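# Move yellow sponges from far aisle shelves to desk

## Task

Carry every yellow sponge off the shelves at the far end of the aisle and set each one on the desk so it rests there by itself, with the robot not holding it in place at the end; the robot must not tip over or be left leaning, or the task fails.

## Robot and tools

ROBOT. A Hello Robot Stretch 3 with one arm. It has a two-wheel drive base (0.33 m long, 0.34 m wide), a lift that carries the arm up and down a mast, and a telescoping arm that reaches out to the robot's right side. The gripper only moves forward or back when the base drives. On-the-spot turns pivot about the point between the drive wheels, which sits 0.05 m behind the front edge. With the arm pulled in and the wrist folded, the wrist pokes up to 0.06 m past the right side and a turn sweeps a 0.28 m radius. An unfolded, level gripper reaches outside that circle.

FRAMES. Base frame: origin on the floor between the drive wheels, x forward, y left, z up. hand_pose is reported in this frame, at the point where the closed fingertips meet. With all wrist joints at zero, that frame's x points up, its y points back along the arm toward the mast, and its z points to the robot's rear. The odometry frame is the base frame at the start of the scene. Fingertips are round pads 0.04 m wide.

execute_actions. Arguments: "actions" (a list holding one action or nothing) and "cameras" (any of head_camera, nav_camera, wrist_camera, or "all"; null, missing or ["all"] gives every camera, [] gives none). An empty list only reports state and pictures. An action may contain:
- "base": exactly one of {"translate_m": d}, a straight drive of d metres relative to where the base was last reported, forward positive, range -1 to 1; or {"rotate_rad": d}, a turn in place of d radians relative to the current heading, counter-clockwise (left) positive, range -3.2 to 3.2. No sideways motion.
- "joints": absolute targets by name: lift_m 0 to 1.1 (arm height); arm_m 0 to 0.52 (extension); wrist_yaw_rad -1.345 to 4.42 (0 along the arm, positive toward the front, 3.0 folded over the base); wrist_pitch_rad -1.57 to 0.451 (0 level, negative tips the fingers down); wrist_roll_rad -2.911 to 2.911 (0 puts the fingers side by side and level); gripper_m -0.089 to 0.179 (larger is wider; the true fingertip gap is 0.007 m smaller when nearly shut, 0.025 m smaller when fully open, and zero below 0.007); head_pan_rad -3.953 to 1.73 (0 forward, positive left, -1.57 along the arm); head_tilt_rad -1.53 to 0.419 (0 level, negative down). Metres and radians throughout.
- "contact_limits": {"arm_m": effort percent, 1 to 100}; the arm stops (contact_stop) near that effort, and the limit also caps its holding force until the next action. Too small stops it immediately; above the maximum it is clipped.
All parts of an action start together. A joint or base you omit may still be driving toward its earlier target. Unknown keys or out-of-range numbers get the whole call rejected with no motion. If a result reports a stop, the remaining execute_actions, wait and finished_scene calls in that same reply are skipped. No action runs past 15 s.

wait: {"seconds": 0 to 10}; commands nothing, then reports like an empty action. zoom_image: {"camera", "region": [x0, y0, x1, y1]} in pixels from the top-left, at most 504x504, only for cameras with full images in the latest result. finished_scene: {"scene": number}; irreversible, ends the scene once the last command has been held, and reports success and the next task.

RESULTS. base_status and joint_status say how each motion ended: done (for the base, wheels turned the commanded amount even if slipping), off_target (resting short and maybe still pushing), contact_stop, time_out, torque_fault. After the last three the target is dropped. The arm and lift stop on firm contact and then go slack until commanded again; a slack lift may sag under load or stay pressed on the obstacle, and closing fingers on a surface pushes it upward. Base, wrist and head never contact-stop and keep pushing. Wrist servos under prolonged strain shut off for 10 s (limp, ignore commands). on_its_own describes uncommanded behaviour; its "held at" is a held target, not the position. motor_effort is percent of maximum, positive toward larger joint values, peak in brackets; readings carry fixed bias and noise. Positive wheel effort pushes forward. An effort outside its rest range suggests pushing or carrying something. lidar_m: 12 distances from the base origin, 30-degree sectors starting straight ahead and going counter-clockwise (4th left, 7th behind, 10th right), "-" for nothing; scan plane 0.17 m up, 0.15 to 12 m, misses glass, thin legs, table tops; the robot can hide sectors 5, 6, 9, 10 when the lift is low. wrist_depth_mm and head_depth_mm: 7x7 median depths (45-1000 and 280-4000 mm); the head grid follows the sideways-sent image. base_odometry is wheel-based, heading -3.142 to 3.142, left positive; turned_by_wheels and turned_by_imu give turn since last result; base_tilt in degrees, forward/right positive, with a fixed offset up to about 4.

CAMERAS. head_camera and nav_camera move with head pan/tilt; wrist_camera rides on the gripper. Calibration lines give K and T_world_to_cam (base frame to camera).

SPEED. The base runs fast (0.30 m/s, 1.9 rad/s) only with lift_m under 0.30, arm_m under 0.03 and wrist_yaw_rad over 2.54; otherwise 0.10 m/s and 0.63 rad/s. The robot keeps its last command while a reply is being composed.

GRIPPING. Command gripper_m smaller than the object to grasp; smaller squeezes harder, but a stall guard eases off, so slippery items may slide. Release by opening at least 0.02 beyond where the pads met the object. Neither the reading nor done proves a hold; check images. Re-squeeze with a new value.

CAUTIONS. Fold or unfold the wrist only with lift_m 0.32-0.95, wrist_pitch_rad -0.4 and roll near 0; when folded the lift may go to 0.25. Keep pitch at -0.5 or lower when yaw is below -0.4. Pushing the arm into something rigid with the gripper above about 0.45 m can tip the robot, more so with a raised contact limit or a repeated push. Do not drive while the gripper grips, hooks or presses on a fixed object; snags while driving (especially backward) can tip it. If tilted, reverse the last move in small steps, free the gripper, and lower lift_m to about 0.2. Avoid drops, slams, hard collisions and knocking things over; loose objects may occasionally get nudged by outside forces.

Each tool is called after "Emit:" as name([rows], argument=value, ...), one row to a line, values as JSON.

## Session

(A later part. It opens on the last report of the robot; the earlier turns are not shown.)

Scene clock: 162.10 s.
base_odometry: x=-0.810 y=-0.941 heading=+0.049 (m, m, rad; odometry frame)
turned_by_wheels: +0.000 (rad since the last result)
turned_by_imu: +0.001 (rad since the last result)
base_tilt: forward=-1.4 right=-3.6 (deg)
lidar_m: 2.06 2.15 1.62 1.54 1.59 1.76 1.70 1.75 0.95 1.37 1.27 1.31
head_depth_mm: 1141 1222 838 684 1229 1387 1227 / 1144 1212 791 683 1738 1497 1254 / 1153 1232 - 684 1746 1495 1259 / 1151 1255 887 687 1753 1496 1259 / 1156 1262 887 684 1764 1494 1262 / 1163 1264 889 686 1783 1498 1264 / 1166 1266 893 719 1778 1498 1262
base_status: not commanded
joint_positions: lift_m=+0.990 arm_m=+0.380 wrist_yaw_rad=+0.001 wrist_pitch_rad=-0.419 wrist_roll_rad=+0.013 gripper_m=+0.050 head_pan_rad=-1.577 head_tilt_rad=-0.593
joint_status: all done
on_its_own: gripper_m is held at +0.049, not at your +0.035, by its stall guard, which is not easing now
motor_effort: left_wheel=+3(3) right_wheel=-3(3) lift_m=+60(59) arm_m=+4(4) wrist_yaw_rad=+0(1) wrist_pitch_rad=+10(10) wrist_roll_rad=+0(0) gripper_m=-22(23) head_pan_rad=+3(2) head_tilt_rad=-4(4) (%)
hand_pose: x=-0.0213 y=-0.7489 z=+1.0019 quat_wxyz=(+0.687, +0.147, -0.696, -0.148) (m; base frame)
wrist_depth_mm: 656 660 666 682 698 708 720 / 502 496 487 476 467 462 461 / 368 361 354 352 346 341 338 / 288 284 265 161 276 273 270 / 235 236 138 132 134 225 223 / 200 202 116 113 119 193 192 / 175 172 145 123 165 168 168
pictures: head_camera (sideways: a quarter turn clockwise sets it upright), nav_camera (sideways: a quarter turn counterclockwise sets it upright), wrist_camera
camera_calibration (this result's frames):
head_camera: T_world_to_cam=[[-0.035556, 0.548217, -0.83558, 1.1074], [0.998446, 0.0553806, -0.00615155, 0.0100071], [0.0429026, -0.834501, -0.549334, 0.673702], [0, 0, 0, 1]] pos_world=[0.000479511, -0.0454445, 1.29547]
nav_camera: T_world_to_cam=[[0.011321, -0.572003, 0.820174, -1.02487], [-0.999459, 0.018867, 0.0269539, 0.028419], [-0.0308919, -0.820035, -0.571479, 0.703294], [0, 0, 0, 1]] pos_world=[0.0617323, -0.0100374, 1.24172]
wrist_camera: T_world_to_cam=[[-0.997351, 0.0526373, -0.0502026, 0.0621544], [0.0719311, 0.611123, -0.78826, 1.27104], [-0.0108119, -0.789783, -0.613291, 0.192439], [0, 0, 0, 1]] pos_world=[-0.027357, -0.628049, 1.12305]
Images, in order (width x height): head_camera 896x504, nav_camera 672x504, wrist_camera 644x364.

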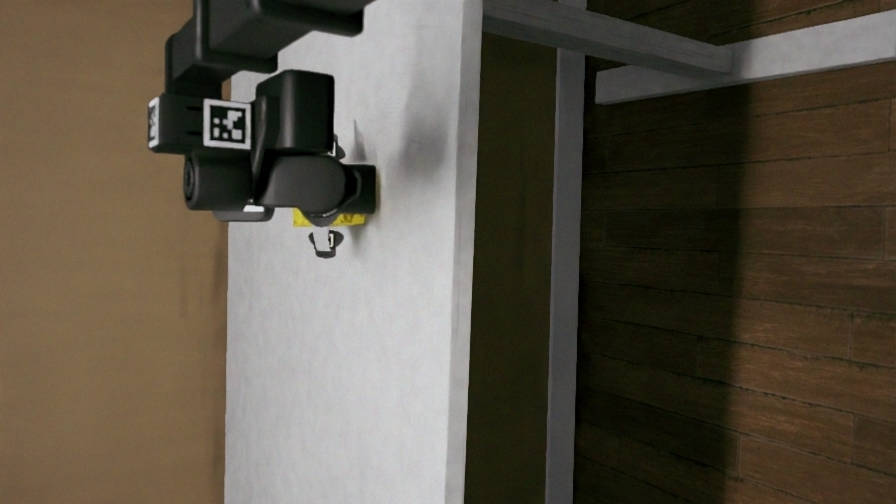

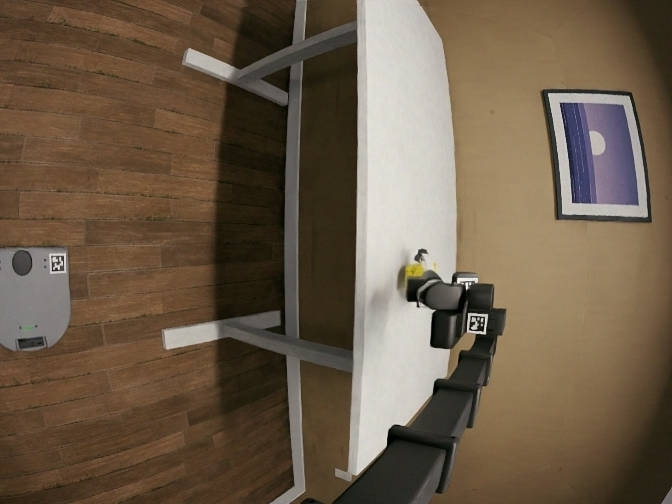

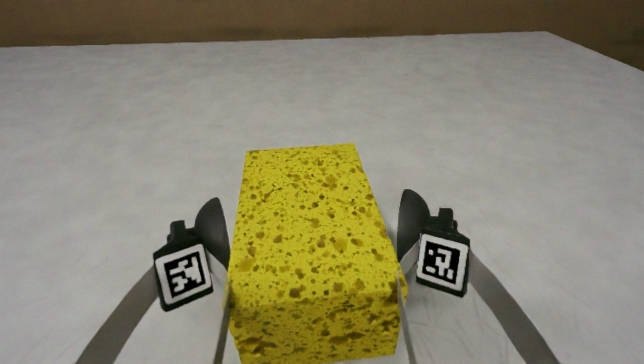

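Emit:
execute_actions([
  {"joints":{"lift_m":0.965}},
], cameras=[])

Emit:
execute_actions([
  {"joints":{"gripper_m":0.12}},
], cameras=["wrist_camera"])

Emit:
execute_actions([
  {"joints":{"arm_m":0,"lift_m":0.975}},
], cameras=["head_camera"])

Emit:
execute_actions([
  {"base":{"translate_m":0.145},"joints":{"lift_m":0.28,"wrist_yaw_rad":2.7,"gripper_m":0.04,"head_pan_rad":0,"head_tilt_rad":-0.5}},
], cameras=[])

Emit:
execute_actions([
  {"base":{"rotate_rad":1.585}},
], cameras=[])

Emit:
execute_actions([
  {"base":{"translate_m":0.9}},
], cameras=["head_camera","nav_camera"])

Scene clock: 169.17 s.
base_odometry: x=-0.810 y=-0.941 heading=+0.049 (m, m, rad; odometry frame)
turned_by_wheels: +0.000 (rad since the last result)
turned_by_imu: +0.001 (rad since the last result)
base_tilt: forward=-1.4 right=-3.6 (deg)
lidar_m: 2.06 2.15 1.62 1.54 1.59 1.77 1.70 1.76 0.95 1.37 1.27 1.30
head_depth_mm: 1141 1241 - 685 1231 1380 1234 / 1147 1232 - 685 1738 1494 1257 / 1151 1250 - 685 1751 1497 1254 / 1155 1258 915 685 1762 1490 1257 / 1159 1261 890 686 1760 1498 1259 / 1165 1261 890 686 1773 1491 1260 / 1165 1266 889 718 1784 1498 1262
base_status: not commanded
joint_positions: lift_m=+0.965 arm_m=+0.380 wrist_yaw_rad=+0.001 wrist_pitch_rad=-0.419 wrist_roll_rad=+0.013 gripper_m=+0.050 head_pan_rad=-1.577 head_tilt_rad=-0.593
joint_status: all done
on_its_own: gripper_m is held at +0.049, not at your +0.035, by its stall guard, which is not easing now
motor_effort: left_wheel=+3(3) right_wheel=-3(2) lift_m=+27(50) arm_m=+4(4) wrist_yaw_rad=+0(0) wrist_pitch_rad=+9(10) wrist_roll_rad=+0(0) gripper_m=-22(23) head_pan_rad=+3(4) head_tilt_rad=-4(4) (%)
hand_pose: x=-0.0213 y=-0.7489 z=+0.9779 quat_wxyz=(+0.687, +0.147, -0.696, -0.148) (m; base frame)
wrist_depth_mm: 650 667 660 627 624 604 704 / 428 424 415 408 403 399 383 / 311 307 304 299 297 292 289 / 248 243 226 162 238 234 231 / 201 199 138 132 134 194 192 / 173 173 117 113 119 165 164 / 150 147 134 123 141 145 145
pictures: none
No camera images: the call's "cameras" was empty. Leave "cameras" out to get every camera's image.

Scene clock: 170.37 s.
base_odometry: x=-0.810 y=-0.941 heading=+0.049 (m, m, rad; odometry frame)
turned_by_wheels: +0.000 (rad since the last result)
turned_by_imu: +0.000 (rad since the last result)
base_tilt: forward=-1.4 right=-3.6 (deg)
lidar_m: 2.06 2.15 1.62 1.54 1.59 1.77 1.70 1.76 0.95 1.37 1.27 1.30
head_depth_mm: 1142 1236 - 684 1231 1378 1233 / 1145 1228 - 685 1733 1485 1255 / 1150 1246 - 685 1742 1487 1254 / 1154 1255 944 685 1754 1492 1261 / 1162 1260 891 687 1763 1489 1255 / 1162 1263 887 686 1776 1491 1262 / 1168 1261 891 719 1777 1498 1259
base_status: not commanded
joint_positions: lift_m=+0.965 arm_m=+0.380 wrist_yaw_rad=+0.001 wrist_pitch_rad=-0.419 wrist_roll_rad=+0.013 gripper_m=+0.120 head_pan_rad=-1.577 head_tilt_rad=-0.593
joint_status: all done
motor_effort: left_wheel=+3(3) right_wheel=-2(2) lift_m=+28(28) arm_m=+5(4) wrist_yaw_rad=+0(0) wrist_pitch_rad=+9(10) wrist_roll_rad=+0(0) gripper_m=+1(94) head_pan_rad=+3(3) head_tilt_rad=-4(4) (%)
hand_pose: x=-0.0213 y=-0.7489 z=+0.9779 quat_wxyz=(+0.687, +0.147, -0.696, -0.148) (m; base frame)
wrist_depth_mm: 648 660 659 642 626 603 698 / 431 426 416 411 400 397 387 / 313 307 302 302 295 293 290 / 247 243 222 162 237 233 231 / 202 207 145 134 188 194 191 / 171 - 122 115 157 163 164 / - 148 126 123 142 144 143
pictures: wrist_camera
camera_calibration (this result's frames):
wrist_camera: T_world_to_cam=[[-0.997351, 0.0526383, -0.0502027, 0.0609486], [0.0719318, 0.611123, -0.78826, 1.2521], [-0.0108126, -0.789783, -0.613291, 0.177699], [0, 0, 0, 1]] pos_world=[-0.0273571, -0.62805, 1.09902]
Images, in order (width x height): wrist_camera 644x364.

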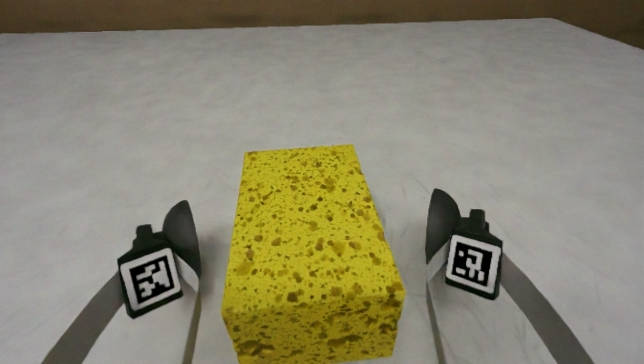

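Scene clock: 174.37 s.
base_odometry: x=-0.810 y=-0.941 heading=+0.049 (m, m, rad; odometry frame)
turned_by_wheels: +0.000 (rad since the last result)
turned_by_imu: +0.001 (rad since the last result)
base_tilt: forward=-1.3 right=-3.4 (deg)
lidar_m: 2.06 2.15 1.62 1.54 1.59 1.77 1.70 1.76 0.95 1.37 1.27 1.30
head_depth_mm: 1143 1241 886 684 1703 - - / 1144 1242 887 684 - - - / 1151 1253 837 685 - - - / 1157 1254 890 685 1722 1499 1258 / 1157 1253 888 685 1764 1492 1261 / 1164 1265 891 687 1783 1496 1258 / 1168 1268 889 720 1768 1503 1257
base_status: not commanded
joint_positions: lift_m=+0.975 arm_m=+0.000 wrist_yaw_rad=+0.001 wrist_pitch_rad=-0.419 wrist_roll_rad=+0.013 gripper_m=+0.120 head_pan_rad=-1.577 head_tilt_rad=-0.593
joint_status: all done
motor_effort: left_wheel=+3(4) right_wheel=-3(3) lift_m=+60(62) arm_m=-4(8) wrist_yaw_rad=+0(0) wrist_pitch_rad=+9(9) wrist_roll_rad=+0(0) gripper_m=+1(1) head_pan_rad=+2(1) head_tilt_rad=-4(4) (%)
hand_pose: x=-0.0213 y=-0.3695 z=+0.9869 quat_wxyz=(+0.687, +0.147, -0.696, -0.148) (m; base frame)
wrist_depth_mm: 756 727 736 623 682 638 - / 467 458 454 438 429 429 418 / 356 351 350 354 357 352 358 / - - - - - - - / - - - - - - - / - - - - - - - / - - - - - - -
pictures: head_camera (sideways: a quarter turn clockwise sets it upright)
camera_calibration (this result's frames):
head_camera: T_world_to_cam=[[-0.0355659, 0.548216, -0.83558, 1.1074], [0.998445, 0.0553987, -0.00615156, 0.0100071], [0.0429177, -0.8345, -0.549334, 0.673701], [0, 0, 0, 1]] pos_world=[0.000480335, -0.0454446, 1.29547]
Images, in order (width x height): head_camera 896x504.

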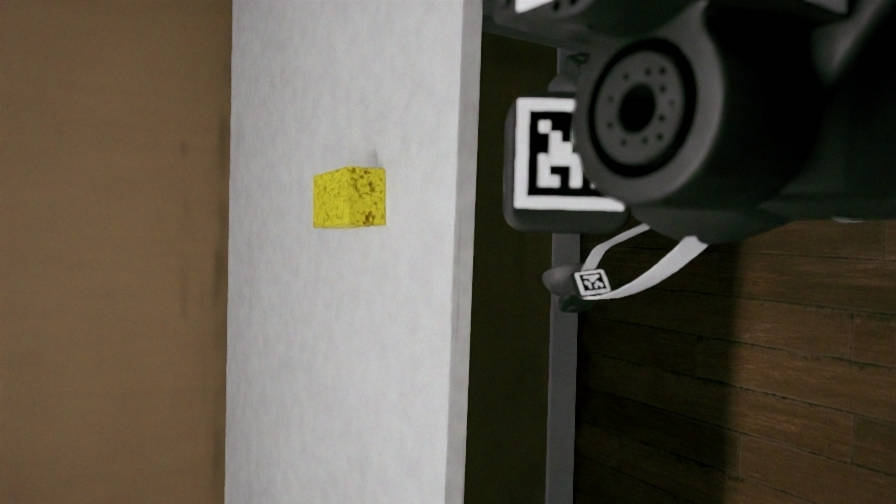

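Scene clock: 181.53 s.
base_odometry: x=-0.665 y=-0.934 heading=+0.049 (m, m, rad; odometry frame)
turned_by_wheels: +0.000 (rad since the last result)
turned_by_imu: +0.002 (rad since the last result)
base_tilt: forward=-1.3 right=-3.6 (deg)
lidar_m: 1.91 2.00 1.60 1.57 1.59 1.91 1.84 1.91 1.01 1.37 1.18 1.93
head_depth_mm: 1604 1754 1920 2143 2031 1601 1323 / 1607 1750 1910 2105 2021 1597 1326 / 1616 1756 1924 2117 2032 1598 1322 / 1617 1764 1941 2130 2039 1602 1322 / 1629 1768 1934 2153 2017 1600 1327 / 1639 1770 1963 2172 2016 1604 1315 / 1653 1805 1984 2181 2019 1607 1324
base_status: done
joint_positions: lift_m=+0.280 arm_m=+0.000 wrist_yaw_rad=+2.698 wrist_pitch_rad=-0.419 wrist_roll_rad=+0.013 gripper_m=+0.040 head_pan_rad=-0.007 head_tilt_rad=-0.507
joint_status: all done
motor_effort: left_wheel=+3(8) right_wheel=-3(4) lift_m=+27(51) arm_m=-4(3) wrist_yaw_rad=+2(2) wrist_pitch_rad=+10(10) wrist_roll_rad=+0(0) gripper_m=+0(94) head_pan_rad=+3(33) head_tilt_rad=+4(18) (%)
hand_pose: x=+0.0750 y=+0.0573 z=+0.2929 quat_wxyz=(+0.296, +0.711, -0.010, +0.638) (m; base frame)
wrist_depth_mm: - - - - - - - / - - - - - - - / 910 928 890 875 873 838 834 / 708 709 687 685 687 670 675 / 602 589 597 570 557 548 551 / - 509 - 483 471 487 469 / - - - 426 421 415 414
pictures: none
No camera images: the call's "cameras" was empty. Leave "cameras" out to get every camera's image.

Scene clock: 183.90 s.
base_odometry: x=-0.665 y=-0.934 heading=+1.634 (m, m, rad; odometry frame)
turned_by_wheels: +1.585 (rad since the last result)
turned_by_imu: +1.570 (rad since the last result)
base_tilt: forward=-1.4 right=-3.6 (deg)
lidar_m: 1.57 1.59 1.92 1.84 1.91 1.01 1.37 1.18 1.92 1.91 2.00 1.60
head_depth_mm: 1311 1402 1518 1668 1834 1601 1326 / 2098 2226 2333 2033 1887 1609 1319 / 2947 3181 3437 2758 2027 1605 1323 / 2922 3179 3482 2742 2016 1608 1326 / 2064 1886 2369 2011 1888 1606 1325 / 1299 1414 1548 1712 1882 1602 1326 / 1307 1421 1561 1727 1884 1600 1322
base_status: done
joint_positions: lift_m=+0.280 arm_m=+0.000 wrist_yaw_rad=+2.698 wrist_pitch_rad=-0.419 wrist_roll_rad=+0.013 gripper_m=+0.040 head_pan_rad=-0.007 head_tilt_rad=-0.507
joint_status: not commanded
motor_effort: left_wheel=-2(10) right_wheel=+2(11) lift_m=+28(28) arm_m=-3(3) wrist_yaw_rad=+2(3) wrist_pitch_rad=+10(10) wrist_roll_rad=+0(0) gripper_m=+0(0) head_pan_rad=+3(3) head_tilt_rad=+4(4) (%)
hand_pose: x=+0.0749 y=+0.0573 z=+0.2929 quat_wxyz=(+0.296, +0.711, -0.010, +0.638) (m; base frame)
wrist_depth_mm: - - - - - - - / - - - - - - - / 932 917 896 893 863 856 845 / 737 711 700 687 689 686 672 / 615 579 590 569 564 562 549 / - 512 - 493 467 478 472 / - - - 419 417 418 419
pictures: none
No camera images: the call's "cameras" was empty. Leave "cameras" out to get every camera's image.

Scene clock: 188.60 s.
base_odometry: x=-0.722 y=-0.035 heading=+1.634 (m, m, rad; odometry frame)
turned_by_wheels: +0.000 (rad since the last result)
turned_by_imu: +0.000 (rad since the last result)
base_tilt: forward=-1.4 right=-3.5 (deg)
lidar_m: 1.17 0.70 0.90 1.85 1.91 1.86 1.85 1.96 1.98 1.92 0.92 0.73
head_depth_mm: 1293 1385 1485 1241 1228 1212 1190 / 2114 2229 2398 1977 1838 1557 1323 / 2130 2321 2540 2675 2030 1601 1327 / 2145 2331 2566 2674 2034 1606 1321 / 2154 2305 2551 2490 1893 1590 1323 / 1266 1128 1253 1612 1285 1250 1251 / 1267 924 975 1404 790 879 1001
base_status: done
joint_positions: lift_m=+0.280 arm_m=+0.000 wrist_yaw_rad=+2.698 wrist_pitch_rad=-0.419 wrist_roll_rad=+0.013 gripper_m=+0.040 head_pan_rad=-0.007 head_tilt_rad=-0.506
joint_status: not commanded
motor_effort: left_wheel=-2(7) right_wheel=+2(9) lift_m=+27(28) arm_m=-3(4) wrist_yaw_rad=+2(2) wrist_pitch_rad=+10(10) wrist_roll_rad=+0(0) gripper_m=+0(0) head_pan_rad=+4(2) head_tilt_rad=+3(4) (%)
hand_pose: x=+0.0749 y=+0.0573 z=+0.2929 quat_wxyz=(+0.296, +0.711, -0.010, +0.638) (m; base frame)
wrist_depth_mm: - - - - 827 627 669 / - - - - 871 662 776 / 949 866 886 878 833 717 810 / 717 732 707 679 697 683 673 / 613 579 595 577 567 564 550 / - 515 - 482 477 479 477 / - - - 417 420 417 414
pictures: head_camera (sideways: a quarter turn clockwise sets it upright), nav_camera (sideways: a quarter turn counterclockwise sets it upright)
camera_calibration (this result's frames):
head_camera: T_world_to_cam=[[-0.473704, -0.035562, -0.879966, 1.16795], [-0.053682, 0.998492, -0.0114539, 0.0233292], [0.879047, 0.0418125, -0.474899, 0.571752], [0, 0, 0, 1]] pos_world=[0.0519199, -0.00566565, 1.29955]
nav_camera: T_world_to_cam=[[0.498713, 0.0112962, 0.866694, -1.0885], [-0.0220912, -0.999425, 0.0257379, 0.0240372], [0.866486, -0.0319821, -0.498176, 0.602448], [0, 0, 0, 1]] pos_world=[0.0213672, 0.0555868, 1.2429]
Images, in order (width x height): head_camera 896x504, nav_camera 672x504.

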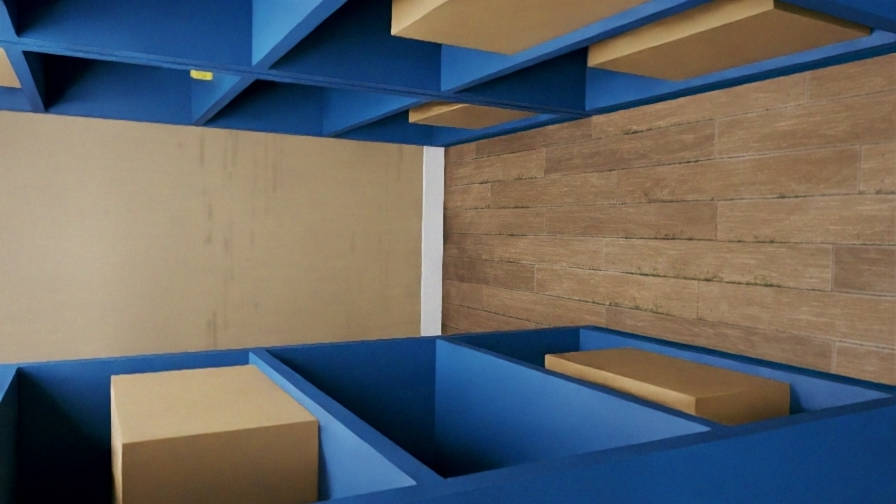

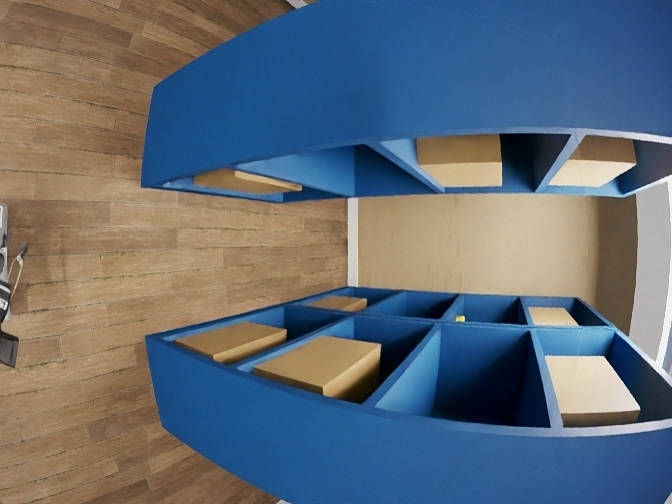

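Emit:
execute_actions([
  {"base":{"translate_m":1}},
], cameras=[])

Emit:
execute_actions([
  {"base":{"translate_m":0.8},"joints":{"head_pan_rad":-1.2,"head_tilt_rad":-0.7}},
], cameras=[])

Emit:
execute_actions([
  {"joints":{"lift_m":1.05,"wrist_yaw_rad":1.36}},
], cameras=["nav_camera"])

Emit:
execute_actions([
  {"joints":{"arm_m":0.29,"gripper_m":0.14}},
])

Scene clock: 200.60 s.
base_odometry: x=-0.786 y=+0.963 heading=+1.634 (m, m, rad; odometry frame)
turned_by_wheels: +0.000 (rad since the last result)
turned_by_imu: +0.001 (rad since the last result)
base_tilt: forward=-1.5 right=-3.7 (deg)
lidar_m: 1.50 0.43 0.31 0.30 0.31 0.42 2.83 0.48 0.37 0.35 0.36 0.62
head_depth_mm: 1235 1330 1424 1539 1288 1210 1149 / 1255 1373 1492 1608 1777 1560 1320 / 1266 1379 1503 1665 1818 1600 1322 / 1274 1381 1512 1678 1843 1610 1319 / 1276 1384 1515 1676 1839 1607 1329 / 1279 1395 1521 1686 1845 1598 1320 / 1285 1390 1527 1700 1856 1551 834
base_status: done
joint_positions: lift_m=+0.280 arm_m=+0.000 wrist_yaw_rad=+2.698 wrist_pitch_rad=-0.419 wrist_roll_rad=+0.013 gripper_m=+0.040 head_pan_rad=-0.007 head_tilt_rad=-0.506
joint_status: not commanded
motor_effort: left_wheel=-2(8) right_wheel=+1(9) lift_m=+28(28) arm_m=-4(4) wrist_yaw_rad=+2(2) wrist_pitch_rad=+10(10) wrist_roll_rad=+0(0) gripper_m=+0(0) head_pan_rad=+1(2) head_tilt_rad=+3(4) (%)
hand_pose: x=+0.0749 y=+0.0573 z=+0.2929 quat_wxyz=(+0.296, +0.711, -0.010, +0.638) (m; base frame)
wrist_depth_mm: 307 307 333 374 603 550 - / 282 311 355 411 643 608 - / 301 331 386 452 663 808 844 / 327 367 419 507 599 678 660 / 360 406 437 526 571 555 555 / - 423 - 485 466 480 475 / - - - 423 418 418 409
pictures: none
No camera images: the call's "cameras" was empty. Leave "cameras" out to get every camera's image.

Scene clock: 205.07 s.
base_odometry: x=-0.836 y=+1.761 heading=+1.634 (m, m, rad; odometry frame)
turned_by_wheels: +0.000 (rad since the last result)
turned_by_imu: +0.000 (rad since the last result)
base_tilt: forward=-1.3 right=-3.7 (deg)
lidar_m: 0.72 0.74 0.80 0.77 0.38 0.57 1.15 0.70 0.36 0.34 0.35 0.74
head_depth_mm: 628 692 623 475 406 814 701 / 652 724 624 476 419 814 701 / 679 756 625 477 901 814 732 / 707 778 625 477 924 817 860 / 739 808 534 478 974 818 941 / 773 842 558 495 977 837 1133 / 803 860 630 515 980 880 1175
base_status: done
joint_positions: lift_m=+0.280 arm_m=+0.000 wrist_yaw_rad=+2.699 wrist_pitch_rad=-0.419 wrist_roll_rad=+0.013 gripper_m=+0.040 head_pan_rad=-1.193 head_tilt_rad=-0.692
joint_status: all done
motor_effort: left_wheel=-1(9) right_wheel=+1(9) lift_m=+28(28) arm_m=-4(3) wrist_yaw_rad=+2(2) wrist_pitch_rad=+10(10) wrist_roll_rad=+0(0) gripper_m=-1(0) head_pan_rad=-2(34) head_tilt_rad=-5(25) (%)
hand_pose: x=+0.0749 y=+0.0573 z=+0.2929 quat_wxyz=(+0.296, +0.711, -0.010, +0.638) (m; base frame)
wrist_depth_mm: 623 690 750 - 915 700 560 / 665 740 828 - 970 725 588 / 708 774 851 883 866 760 604 / 726 688 699 704 683 670 612 / 600 569 597 573 570 556 550 / - 499 - 482 469 482 475 / - - - 420 425 415 415
pictures: none
No camera images: the call's "cameras" was empty. Leave "cameras" out to get every camera's image.

Scene clock: 212.90 s.
base_odometry: x=-0.836 y=+1.761 heading=+1.634 (m, m, rad; odometry frame)
turned_by_wheels: +0.000 (rad since the last result)
turned_by_imu: +0.002 (rad since the last result)
base_tilt: forward=-1.4 right=-3.7 (deg)
lidar_m: 0.72 0.74 0.80 0.77 0.38 0.57 1.15 0.70 0.36 0.34 0.35 0.74
head_depth_mm: 629 694 621 476 407 - 681 / 652 724 624 475 - - 701 / 677 756 686 - - - 732 / 707 779 655 - - 782 860 / 739 808 533 471 974 799 947 / 775 844 559 494 955 817 1138 / 801 856 631 515 1031 873 1172
base_status: not commanded
joint_positions: lift_m=+1.050 arm_m=+0.000 wrist_yaw_rad=+1.362 wrist_pitch_rad=-0.419 wrist_roll_rad=+0.013 gripper_m=+0.040 head_pan_rad=-1.193 head_tilt_rad=-0.692
joint_status: all done
motor_effort: left_wheel=-2(2) right_wheel=+2(1) lift_m=+60(63) arm_m=-4(4) wrist_yaw_rad=-2(2) wrist_pitch_rad=+10(10) wrist_roll_rad=+0(0) gripper_m=+1(1) head_pan_rad=-3(2) head_tilt_rad=-5(5) (%)
hand_pose: x=+0.1980 y=-0.1918 z=+1.0619 quat_wxyz=(+0.627, +0.552, -0.448, +0.317) (m; base frame)
wrist_depth_mm: 514 540 586 584 610 643 566 / 558 584 630 614 528 512 512 / 597 644 690 727 388 324 356 / 646 696 765 790 336 291 283 / 719 770 831 873 850 254 254 / 789 870 - - 747 230 215 / 884 944 - - 663 218 189
pictures: nav_camera (sideways: a quarter turn counterclockwise sets it upright)
camera_calibration (this result's frames):
nav_camera: T_world_to_cam=[[0.253364, -0.59854, 0.759971, -0.947865], [-0.932834, -0.35921, 0.0280863, 0.0265418], [0.256178, -0.716043, -0.649349, 0.802842], [0, 0, 0, 1]] pos_world=[0.0592429, 0.0170687, 1.24093]
Images, in order (width x height): nav_camera 672x504.

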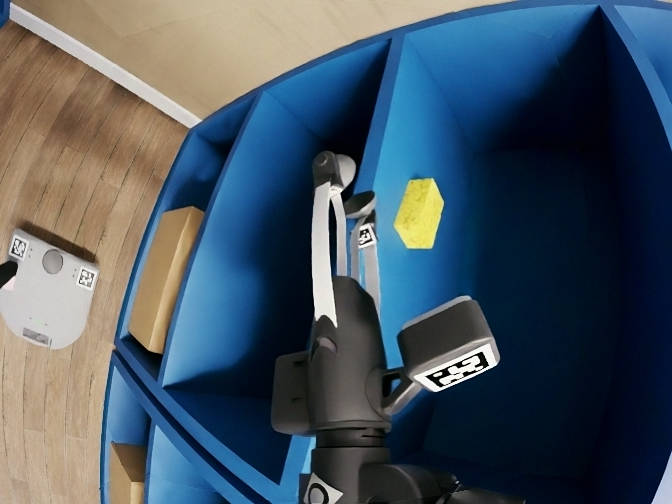

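Scene clock: 216.27 s.
base_odometry: x=-0.836 y=+1.761 heading=+1.634 (m, m, rad; odometry frame)
turned_by_wheels: +0.000 (rad since the last result)
turned_by_imu: +0.001 (rad since the last result)
base_tilt: forward=-1.3 right=-3.6 (deg)
lidar_m: 0.71 0.74 0.80 0.77 0.38 0.57 1.15 0.70 0.36 0.34 0.35 0.74
head_depth_mm: 622 704 594 475 404 816 701 / 652 720 596 475 419 817 705 / 677 754 597 476 899 817 732 / 707 779 655 477 926 818 860 / 737 809 533 478 976 817 943 / 772 843 557 494 977 837 1138 / 805 862 629 514 980 880 1173
base_status: not commanded
joint_positions: lift_m=+1.050 arm_m=+0.290 wrist_yaw_rad=+1.360 wrist_pitch_rad=-0.419 wrist_roll_rad=+0.013 gripper_m=+0.140 head_pan_rad=-1.193 head_tilt_rad=-0.692
joint_status: all done
motor_effort: left_wheel=-2(1) right_wheel=+2(2) lift_m=+59(60) arm_m=+4(6) wrist_yaw_rad=+1(2) wrist_pitch_rad=+10(10) wrist_roll_rad=+0(0) gripper_m=+0(96) head_pan_rad=-2(2) head_tilt_rad=-5(5) (%)
hand_pose: x=+0.1979 y=-0.4816 z=+1.0619 quat_wxyz=(+0.628, +0.551, -0.449, +0.317) (m; base frame)
wrist_depth_mm: 512 522 523 575 586 389 293 / 548 557 549 542 522 400 301 / 606 430 404 396 388 374 307 / 654 317 240 309 306 303 292 / 720 267 220 257 255 255 251 / 779 - 222 220 218 209 214 / 832 194 193 190 189 188 188
pictures: head_camera (sideways: a quarter turn clockwise sets it upright), nav_camera (sideways: a quarter turn counterclockwise sets it upright), wrist_camera
camera_calibration (this result's frames):
head_camera: T_world_to_cam=[[-0.267456, 0.568963, -0.777656, 1.0333], [0.905043, 0.425321, -0.0000858797, 0.00267966], [0.330705, -0.703835, -0.62869, 0.775183], [0, 0, 0, 1]] pos_world=[0.0175799, -0.0434479, 1.2909]
nav_camera: T_world_to_cam=[[0.253283, -0.598574, 0.759971, -0.947865], [-0.932883, -0.359084, 0.0280863, 0.0265421], [0.256082, -0.716078, -0.649349, 0.802843], [0, 0, 0, 1]] pos_world=[0.0592452, 0.0170615, 1.24093]
wrist_camera: T_world_to_cam=[[-0.260738, -0.964103, -0.0502025, -0.365745], [-0.58242, 0.198559, -0.788264, 1.07002], [0.769937, -0.176291, -0.613285, 0.583661], [0, 0, 0, 1]] pos_world=[0.0784573, -0.462185, 1.18305]
Images, in order (width x height): head_camera 896x504, nav_camera 672x504, wrist_camera 644x364.

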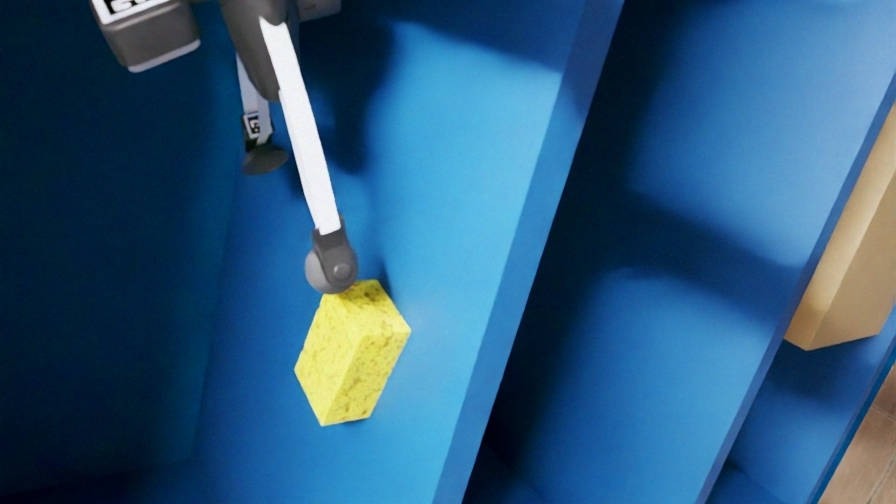

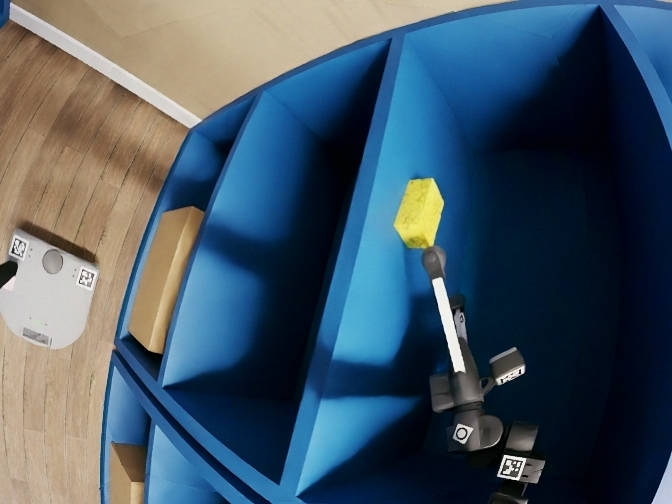

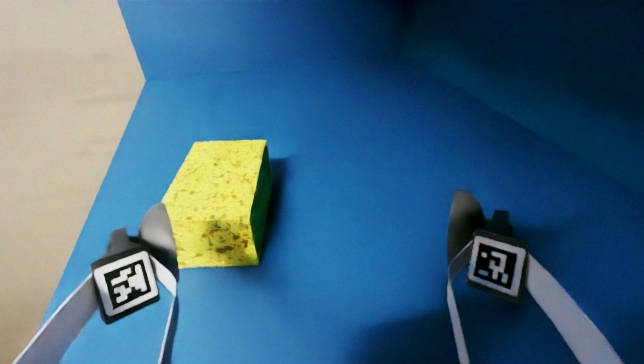

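Emit:
execute_actions([
  {"joints":{"arm_m":0.24}},
], cameras=[])

Emit:
execute_actions([
  {"base":{"translate_m":0.085}},
], cameras=["wrist_camera"])

Emit:
execute_actions([
  {"joints":{"lift_m":1.004}},
], cameras=["wrist_camera"])

Scene clock: 224.20 s.
base_odometry: x=-0.836 y=+1.761 heading=+1.634 (m, m, rad; odometry frame)
turned_by_wheels: +0.000 (rad since the last result)
turned_by_imu: +0.001 (rad since the last result)
base_tilt: forward=-1.6 right=-3.4 (deg)
lidar_m: 0.72 0.74 0.80 0.77 0.38 0.57 1.15 0.70 0.35 0.34 0.35 0.74
head_depth_mm: 624 - - 475 403 811 701 / 652 728 572 476 419 817 703 / 677 757 625 476 902 818 733 / 707 777 653 478 923 819 861 / 737 806 656 477 971 818 941 / 773 844 558 495 976 840 1132 / 804 861 630 515 979 880 1173
base_status: not commanded
joint_positions: lift_m=+1.050 arm_m=+0.240 wrist_yaw_rad=+1.360 wrist_pitch_rad=-0.419 wrist_roll_rad=+0.013 gripper_m=+0.140 head_pan_rad=-1.193 head_tilt_rad=-0.692
joint_status: all done
motor_effort: left_wheel=-2(2) right_wheel=+1(1) lift_m=+60(59) arm_m=-3(3) wrist_yaw_rad=+1(0) wrist_pitch_rad=+9(10) wrist_roll_rad=+0(0) gripper_m=+0(0) head_pan_rad=-2(3) head_tilt_rad=-5(4) (%)
hand_pose: x=+0.1979 y=-0.4322 z=+1.0619 quat_wxyz=(+0.628, +0.551, -0.449, +0.317) (m; base frame)
wrist_depth_mm: 513 530 522 568 590 447 339 / 551 586 544 540 533 462 345 / 605 633 401 400 391 385 342 / 654 683 294 258 306 307 299 / 713 741 244 239 257 258 253 / 815 - 220 220 218 210 214 / 885 200 193 192 189 189 188
pictures: none
No camera images: the call's "cameras" was empty. Leave "cameras" out to get every camera's image.

Scene clock: 226.00 s.
base_odometry: x=-0.841 y=+1.846 heading=+1.634 (m, m, rad; odometry frame)
turned_by_wheels: +0.000 (rad since the last result)
turned_by_imu: +0.000 (rad since the last result)
base_tilt: forward=-1.7 right=-3.8 (deg)
lidar_m: 0.63 0.65 0.88 0.77 0.46 0.43 1.24 0.46 0.35 0.34 0.35 0.66
head_depth_mm: 624 - - 475 402 814 701 / 650 728 573 476 419 815 702 / 677 755 625 477 901 815 733 / 706 777 654 473 924 820 861 / 736 808 655 478 974 817 1108 / 771 835 628 495 976 838 1134 / 732 767 629 514 935 858 1151
base_status: done
joint_positions: lift_m=+1.050 arm_m=+0.240 wrist_yaw_rad=+1.360 wrist_pitch_rad=-0.419 wrist_roll_rad=+0.013 gripper_m=+0.140 head_pan_rad=-1.193 head_tilt_rad=-0.692
joint_status: not commanded
motor_effort: left_wheel=-2(3) right_wheel=+2(6) lift_m=+59(59) arm_m=-5(3) wrist_yaw_rad=+0(1) wrist_pitch_rad=+10(9) wrist_roll_rad=+0(0) gripper_m=+1(0) head_pan_rad=-3(2) head_tilt_rad=-5(4) (%)
hand_pose: x=+0.1979 y=-0.4322 z=+1.0619 quat_wxyz=(+0.628, +0.551, -0.449, +0.317) (m; base frame)
wrist_depth_mm: 443 462 453 489 521 450 339 / 475 497 484 511 538 452 345 / 529 546 402 393 392 380 345 / 562 594 319 311 307 303 302 / 625 640 251 195 254 256 249 / 693 - 216 167 219 209 215 / 765 200 183 158 190 189 188
pictures: wrist_camera
camera_calibration (this result's frames):
wrist_camera: T_world_to_cam=[[-0.260737, -0.964104, -0.0502023, -0.318116], [-0.582421, 0.198559, -0.788264, 1.06021], [0.769936, -0.176291, -0.613286, 0.59237], [0, 0, 0, 1]] pos_world=[0.0784573, -0.412782, 1.18305]
Images, in order (width x height): wrist_camera 644x364.

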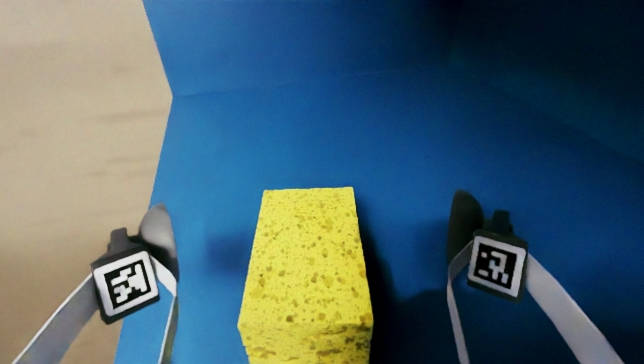

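Scene clock: 227.23 s.
base_odometry: x=-0.841 y=+1.846 heading=+1.634 (m, m, rad; odometry frame)
turned_by_wheels: +0.000 (rad since the last result)
turned_by_imu: +0.000 (rad since the last result)
base_tilt: forward=-1.4 right=-3.5 (deg)
lidar_m: 0.63 0.65 0.88 0.77 0.47 0.44 1.24 0.46 0.35 0.34 0.35 0.66
head_depth_mm: 625 680 - 460 403 814 702 / 651 718 653 460 419 816 701 / 676 755 654 461 900 818 731 / 706 778 627 461 925 818 863 / 737 806 627 473 974 817 1108 / 770 835 628 495 978 839 1131 / 730 766 630 515 938 860 1156
base_status: not commanded
joint_positions: lift_m=+1.004 arm_m=+0.240 wrist_yaw_rad=+1.360 wrist_pitch_rad=-0.419 wrist_roll_rad=+0.013 gripper_m=+0.140 head_pan_rad=-1.193 head_tilt_rad=-0.692
joint_status: all done
motor_effort: left_wheel=-1(2) right_wheel=+2(2) lift_m=+28(48) arm_m=-3(4) wrist_yaw_rad=+0(0) wrist_pitch_rad=+10(10) wrist_roll_rad=+0(0) gripper_m=+1(1) head_pan_rad=-3(2) head_tilt_rad=-5(5) (%)
hand_pose: x=+0.1979 y=-0.4322 z=+1.0169 quat_wxyz=(+0.628, +0.551, -0.449, +0.317) (m; base frame)
wrist_depth_mm: 446 456 460 484 520 451 341 / 472 497 416 402 397 384 341 / 505 516 302 295 296 292 286 / 577 251 220 160 232 231 228 / 630 209 144 133 192 194 190 / 684 - 141 133 165 159 163 / 728 148 145 145 144 143 141
pictures: wrist_camera
camera_calibration (this result's frames):
wrist_camera: T_world_to_cam=[[-0.260736, -0.964104, -0.0502038, -0.320375], [-0.582401, 0.198555, -0.788279, 1.02473], [0.769951, -0.176294, -0.613266, 0.56473], [0, 0, 0, 1]] pos_world=[0.0784574, -0.412782, 1.13802]
Images, in order (width x height): wrist_camera 644x364.

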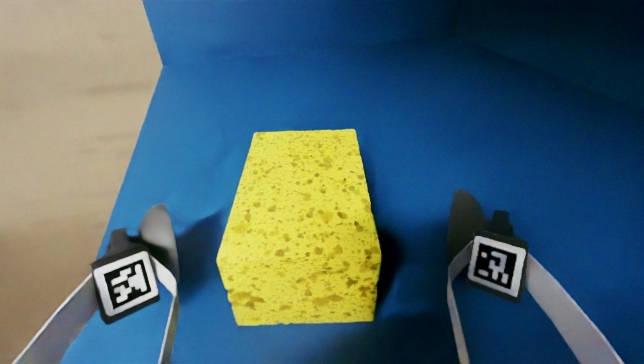

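Emit:
execute_actions([
  {"base":{"translate_m":0.018}},
], cameras=[])

Emit:
execute_actions([
  {"joints":{"gripper_m":0.045}},
], cameras=[])

Emit:
execute_actions([
  {"joints":{"lift_m":1.03}},
], cameras=["wrist_camera"])

Emit:
execute_actions([
  {"joints":{"arm_m":0,"wrist_yaw_rad":1.6,"head_pan_rad":-3.14,"head_tilt_rad":-0.5}},
], cameras=["wrist_camera"])

Emit:
execute_actions([
  {"joints":{"lift_m":0.85}},
], cameras=[])

Emit:
execute_actions([
  {"joints":{"lift_m":0.285,"wrist_yaw_rad":2.65}},
], cameras=["wrist_camera"])

Emit:
execute_actions([
  {"base":{"translate_m":-1}},
], cameras=["nav_camera"])

Scene clock: 239.53 s.
base_odometry: x=-0.843 y=+1.864 heading=+1.634 (m, m, rad; odometry frame)
turned_by_wheels: +0.000 (rad since the last result)
turned_by_imu: +0.001 (rad since the last result)
base_tilt: forward=-1.3 right=-3.5 (deg)
lidar_m: 0.61 0.63 0.86 0.77 0.49 0.45 1.25 0.47 0.35 0.34 0.35 0.64
head_depth_mm: 626 682 - 459 402 814 702 / 650 719 652 460 419 815 701 / 676 755 653 461 900 817 731 / 705 777 625 461 924 819 858 / 737 807 626 472 950 819 1110 / 769 826 628 495 978 837 1134 / 707 756 630 514 927 861 1142
base_status: done
joint_positions: lift_m=+1.004 arm_m=+0.240 wrist_yaw_rad=+1.360 wrist_pitch_rad=-0.419 wrist_roll_rad=+0.013 gripper_m=+0.140 head_pan_rad=-1.193 head_tilt_rad=-0.692
joint_status: not commanded
motor_effort: left_wheel=-2(3) right_wheel=+2(6) lift_m=+27(27) arm_m=-3(3) wrist_yaw_rad=+0(0) wrist_pitch_rad=+9(10) wrist_roll_rad=+0(0) gripper_m=+0(0) head_pan_rad=-2(2) head_tilt_rad=-5(5) (%)
hand_pose: x=+0.1979 y=-0.4322 z=+1.0169 quat_wxyz=(+0.628, +0.551, -0.449, +0.317) (m; base frame)
wrist_depth_mm: 429 439 440 472 512 447 340 / 466 475 420 414 399 388 338 / 500 505 302 299 296 289 285 / 546 253 229 160 231 229 227 / 590 209 184 133 190 193 189 / 659 - 121 113 160 159 162 / 711 147 135 124 140 142 142
pictures: none
No camera images: the call's "cameras" was empty. Leave "cameras" out to get every camera's image.

Scene clock: 240.97 s.
base_odometry: x=-0.843 y=+1.864 heading=+1.634 (m, m, rad; odometry frame)
turned_by_wheels: +0.000 (rad since the last result)
turned_by_imu: +0.000 (rad since the last result)
base_tilt: forward=-1.3 right=-3.4 (deg)
lidar_m: 0.61 0.63 0.86 0.77 0.49 0.45 1.26 0.47 0.35 0.34 0.35 0.64
head_depth_mm: 625 679 - 459 402 814 703 / 650 720 653 468 419 815 702 / 677 755 639 461 900 817 731 / 706 779 625 461 925 817 857 / 737 807 627 478 949 819 1107 / 769 828 629 496 978 839 1134 / 706 757 629 514 925 862 1145
base_status: not commanded
joint_positions: lift_m=+1.004 arm_m=+0.240 wrist_yaw_rad=+1.360 wrist_pitch_rad=-0.419 wrist_roll_rad=+0.013 gripper_m=+0.046 head_pan_rad=-1.193 head_tilt_rad=-0.692
joint_status: all done
motor_effort: left_wheel=-2(2) right_wheel=+2(1) lift_m=+28(28) arm_m=-4(4) wrist_yaw_rad=+0(1) wrist_pitch_rad=+10(10) wrist_roll_rad=+0(0) gripper_m=-23(98) head_pan_rad=-4(0) head_tilt_rad=-5(6) (%)
hand_pose: x=+0.1979 y=-0.4322 z=+1.0169 quat_wxyz=(+0.628, +0.551, -0.449, +0.317) (m; base frame)
wrist_depth_mm: 435 431 439 477 508 446 338 / 458 481 415 408 398 389 339 / 502 501 304 296 294 291 283 / 557 254 232 161 234 232 227 / 599 202 138 132 135 192 190 / 675 174 117 113 119 164 162 / 724 147 139 126 140 143 143
pictures: none
No camera images: the call's "cameras" was empty. Leave "cameras" out to get every camera's image.

Scene clock: 241.97 s.
base_odometry: x=-0.843 y=+1.864 heading=+1.634 (m, m, rad; odometry frame)
turned_by_wheels: +0.000 (rad since the last result)
turned_by_imu: +0.000 (rad since the last result)
base_tilt: forward=-1.3 right=-3.5 (deg)
lidar_m: 0.61 0.63 0.86 0.77 0.49 0.45 1.25 0.47 0.35 0.34 0.35 0.64
head_depth_mm: 626 667 - 475 401 813 702 / 651 722 686 475 419 817 701 / 676 755 653 464 900 815 733 / 705 778 503 462 924 816 861 / 737 808 628 478 951 817 1109 / 767 826 628 496 978 838 1132 / 708 759 629 515 927 857 1147
base_status: not commanded
joint_positions: lift_m=+1.030 arm_m=+0.240 wrist_yaw_rad=+1.360 wrist_pitch_rad=-0.419 wrist_roll_rad=+0.013 gripper_m=+0.046 head_pan_rad=-1.193 head_tilt_rad=-0.692
joint_status: all done
motor_effort: left_wheel=-2(1) right_wheel=+1(1) lift_m=+60(61) arm_m=-4(3) wrist_yaw_rad=+0(0) wrist_pitch_rad=+9(9) wrist_roll_rad=+0(0) gripper_m=-23(23) head_pan_rad=-3(3) head_tilt_rad=-5(6) (%)
hand_pose: x=+0.1979 y=-0.4322 z=+1.0419 quat_wxyz=(+0.628, +0.551, -0.449, +0.317) (m; base frame)
wrist_depth_mm: 429 435 438 468 506 444 338 / 466 485 456 479 470 429 348 / 498 516 354 352 348 341 326 / 561 559 272 162 273 273 269 / 603 252 139 133 133 225 223 / 685 437 117 113 120 192 191 / 744 173 164 126 165 168 167
pictures: wrist_camera
camera_calibration (this result's frames):
wrist_camera: T_world_to_cam=[[-0.260725, -0.964106, -0.0502144, -0.319107], [-0.582248, 0.198522, -0.788401, 1.04459], [0.770071, -0.176319, -0.613109, 0.579889], [0, 0, 0, 1]] pos_world=[0.0784584, -0.412782, 1.16307]
Images, in order (width x height): wrist_camera 644x364.

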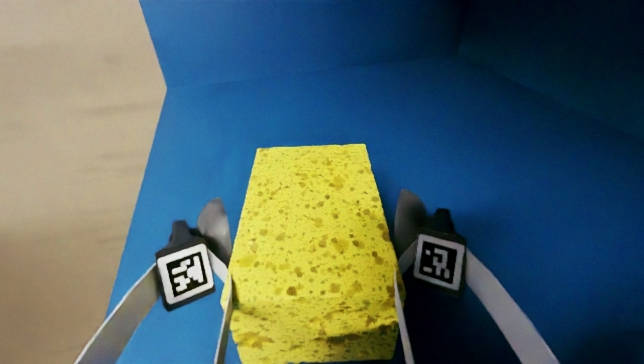

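Scene clock: 244.97 s.
base_odometry: x=-0.843 y=+1.864 heading=+1.634 (m, m, rad; odometry frame)
turned_by_wheels: +0.000 (rad since the last result)
turned_by_imu: +0.001 (rad since the last result)
base_tilt: forward=-1.5 right=-3.7 (deg)
lidar_m: 0.61 0.63 0.86 0.77 0.49 0.45 1.25 0.47 0.35 0.34 0.35 0.64
head_depth_mm: 3436 1127 - - - - - / 3614 3845 - - - - - / 3594 3951 - - - - - / 3600 3959 - 2966 - - - / 3640 3828 - 2989 - - - / 3602 3167 1272 1333 - - - / 1041 1129 1098 1095 - - -
base_status: not commanded
joint_positions: lift_m=+1.030 arm_m=+0.000 wrist_yaw_rad=+1.599 wrist_pitch_rad=-0.419 wrist_roll_rad=+0.013 gripper_m=+0.046 head_pan_rad=-3.133 head_tilt_rad=-0.508
joint_status: all done
motor_effort: left_wheel=-2(2) right_wheel=+1(2) lift_m=+59(59) arm_m=-4(2) wrist_yaw_rad=+1(3) wrist_pitch_rad=+9(10) wrist_roll_rad=+0(0) gripper_m=-22(23) head_pan_rad=-3(34) head_tilt_rad=+4(24) (%)
hand_pose: x=+0.2028 y=-0.1390 z=+1.0419 quat_wxyz=(+0.585, +0.601, -0.380, +0.389) (m; base frame)
wrist_depth_mm: 485 482 492 498 497 467 456 / 532 527 543 544 529 463 458 / 590 586 584 582 590 355 337 / 662 673 646 161 627 308 269 / 721 730 138 133 135 705 230 / 849 845 117 114 120 736 210 / 953 - 945 125 652 638 612
pictures: wrist_camera
camera_calibration (this result's frames):
wrist_camera: T_world_to_cam=[[-0.0250693, -0.998424, -0.0502137, -0.0876731], [-0.612695, 0.0550351, -0.788401, 0.975458], [0.789922, 0.011001, -0.613109, 0.649838], [0, 0, 0, 1]] pos_world=[0.0821388, -0.148368, 1.16307]
Images, in order (width x height): wrist_camera 644x364.

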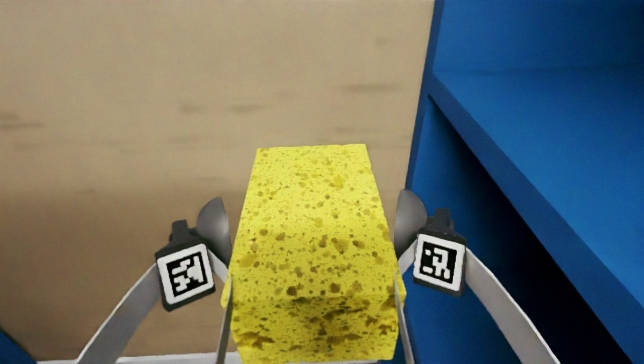

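Scene clock: 247.43 s.
base_odometry: x=-0.843 y=+1.864 heading=+1.634 (m, m, rad; odometry frame)
turned_by_wheels: +0.000 (rad since the last result)
turned_by_imu: +0.001 (rad since the last result)
base_tilt: forward=-1.3 right=-3.7 (deg)
lidar_m: 0.61 0.63 0.86 0.77 0.49 0.45 1.25 0.47 0.35 0.34 0.35 0.64
head_depth_mm: 3532 1121 1176 1327 1242 1031 - / 3603 3905 3941 2771 1875 1608 - / 3610 3963 - 2773 2025 1701 - / 3626 3933 - 2741 2019 1593 1326 / 3606 3857 - 2750 2038 1600 1325 / 3601 3189 1273 1338 1363 1362 1261 / 1042 1134 1098 1042 938 946 1145
base_status: not commanded
joint_positions: lift_m=+0.850 arm_m=+0.000 wrist_yaw_rad=+1.599 wrist_pitch_rad=-0.419 wrist_roll_rad=+0.013 gripper_m=+0.046 head_pan_rad=-3.133 head_tilt_rad=-0.508
joint_status: all done
motor_effort: left_wheel=-1(2) right_wheel=+2(2) lift_m=+28(59) arm_m=-4(4) wrist_yaw_rad=+1(1) wrist_pitch_rad=+9(9) wrist_roll_rad=+0(0) gripper_m=-23(23) head_pan_rad=-4(2) head_tilt_rad=+5(4) (%)
hand_pose: x=+0.2028 y=-0.1390 z=+0.8629 quat_wxyz=(+0.585, +0.601, -0.380, +0.389) (m; base frame)
wrist_depth_mm: 488 493 486 493 496 457 456 / 525 534 543 546 523 501 498 / 591 587 588 590 596 546 565 / 663 655 645 162 624 633 629 / 741 737 139 133 135 613 595 / 835 833 118 114 120 520 529 / 990 - 973 125 498 458 460
pictures: none
No camera images: the call's "cameras" was empty. Leave "cameras" out to get every camera's image.

Scene clock: 253.40 s.
base_odometry: x=-0.843 y=+1.864 heading=+1.634 (m, m, rad; odometry frame)
turned_by_wheels: +0.000 (rad since the last result)
turned_by_imu: +0.001 (rad since the last result)
base_tilt: forward=-1.4 right=-3.5 (deg)
lidar_m: 0.61 0.63 0.86 0.77 0.49 0.45 1.26 0.47 0.35 0.34 0.35 0.64
head_depth_mm: 3449 1127 1173 1323 1238 1108 1051 / 3566 3912 3949 2752 1875 1555 1312 / 3609 3854 - 2759 2026 1601 1324 / 3581 3950 - 2764 2027 1610 1321 / 3611 3867 - 2731 2024 1602 1328 / 3609 3152 1270 1339 1366 1357 1264 / 1042 1132 1093 1044 937 950 1144
base_status: not commanded
joint_positions: lift_m=+0.285 arm_m=+0.000 wrist_yaw_rad=+2.648 wrist_pitch_rad=-0.419 wrist_roll_rad=+0.013 gripper_m=+0.046 head_pan_rad=-3.133 head_tilt_rad=-0.508
joint_status: all done
motor_effort: left_wheel=-1(2) right_wheel=+2(2) lift_m=+28(27) arm_m=-3(4) wrist_yaw_rad=+2(4) wrist_pitch_rad=+10(10) wrist_roll_rad=+0(0) gripper_m=-23(23) head_pan_rad=-3(2) head_tilt_rad=+4(5) (%)
hand_pose: x=+0.0850 y=+0.0522 z=+0.2979 quat_wxyz=(+0.312, +0.711, -0.028, +0.630) (m; base frame)
wrist_depth_mm: 636 677 - 973 749 563 460 / 664 722 982 - 799 603 484 / 706 769 847 904 801 635 498 / 694 712 672 162 684 628 525 / 604 589 139 133 136 568 523 / - 520 114 114 120 478 482 / - - 125 126 415 428 420
pictures: wrist_camera
camera_calibration (this result's frames):
wrist_camera: T_world_to_cam=[[0.852806, -0.519809, -0.0502106, -0.0367338], [-0.353349, -0.503555, -0.788401, 0.313279], [0.384534, 0.690095, -0.613109, 0.283628], [0, 0, 0, 1]] pos_world=[0.0329593, -0.0570712, 0.41904]
Images, in order (width x height): wrist_camera 644x364.

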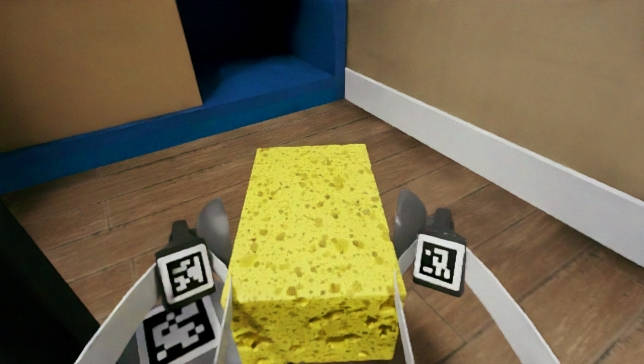

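Scene clock: 258.33 s.
base_odometry: x=-0.780 y=+0.866 heading=+1.634 (m, m, rad; odometry frame)
turned_by_wheels: +0.000 (rad since the last result)
turned_by_imu: +0.002 (rad since the last result)
base_tilt: forward=-1.4 right=-3.6 (deg)
lidar_m: 1.60 0.43 0.31 0.30 0.36 2.61 2.74 2.74 0.37 0.35 0.36 0.70
head_depth_mm: 2711 2902 3222 2771 2040 1606 1329 / 2721 2861 3191 2737 2030 1612 1325 / 2713 2901 3216 2784 2028 1609 1330 / 2718 2900 3265 2761 2038 1610 1325 / 2719 2902 3291 2782 2028 1607 1321 / 2787 2914 3258 2741 2035 1606 1323 / 2760 2999 3322 2754 2039 1597 1325
base_status: done
joint_positions: lift_m=+0.285 arm_m=+0.000 wrist_yaw_rad=+2.648 wrist_pitch_rad=-0.419 wrist_roll_rad=+0.013 gripper_m=+0.046 head_pan_rad=-3.133 head_tilt_rad=-0.507
joint_status: not commanded
motor_effort: left_wheel=-1(12) right_wheel=+2(4) lift_m=+28(29) arm_m=-3(3) wrist_yaw_rad=+2(3) wrist_pitch_rad=+9(10) wrist_roll_rad=+0(0) gripper_m=-24(23) head_pan_rad=-2(3) head_tilt_rad=+4(4) (%)
hand_pose: x=+0.0849 y=+0.0522 z=+0.2979 quat_wxyz=(+0.312, +0.711, -0.028, +0.630) (m; base frame)
wrist_depth_mm: 370 320 353 392 454 607 - / 290 312 359 421 524 672 - / 657 338 388 453 643 763 844 / 589 371 408 161 625 695 671 / 492 420 138 133 135 567 566 / - 418 114 113 119 483 479 / - - 125 126 415 420 418
pictures: nav_camera (sideways: a quarter turn counterclockwise sets it upright)
camera_calibration (this result's frames):
nav_camera: T_world_to_cam=[[-0.498558, -0.0190476, 0.866647, -1.08235], [0.00655087, 0.999647, 0.0257393, 0.0238607], [-0.866832, 0.0185098, -0.498257, 0.613126], [0, 0, 0, 1]] pos_world=[-0.00829571, -0.0558174, 1.2429]
Images, in order (width x height): nav_camera 672x504.

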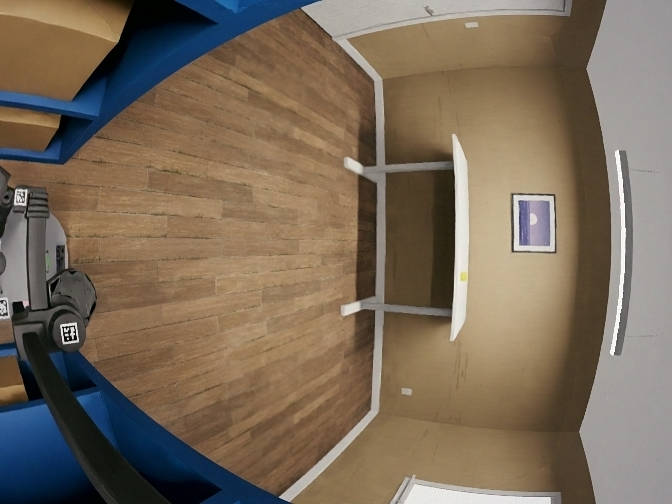

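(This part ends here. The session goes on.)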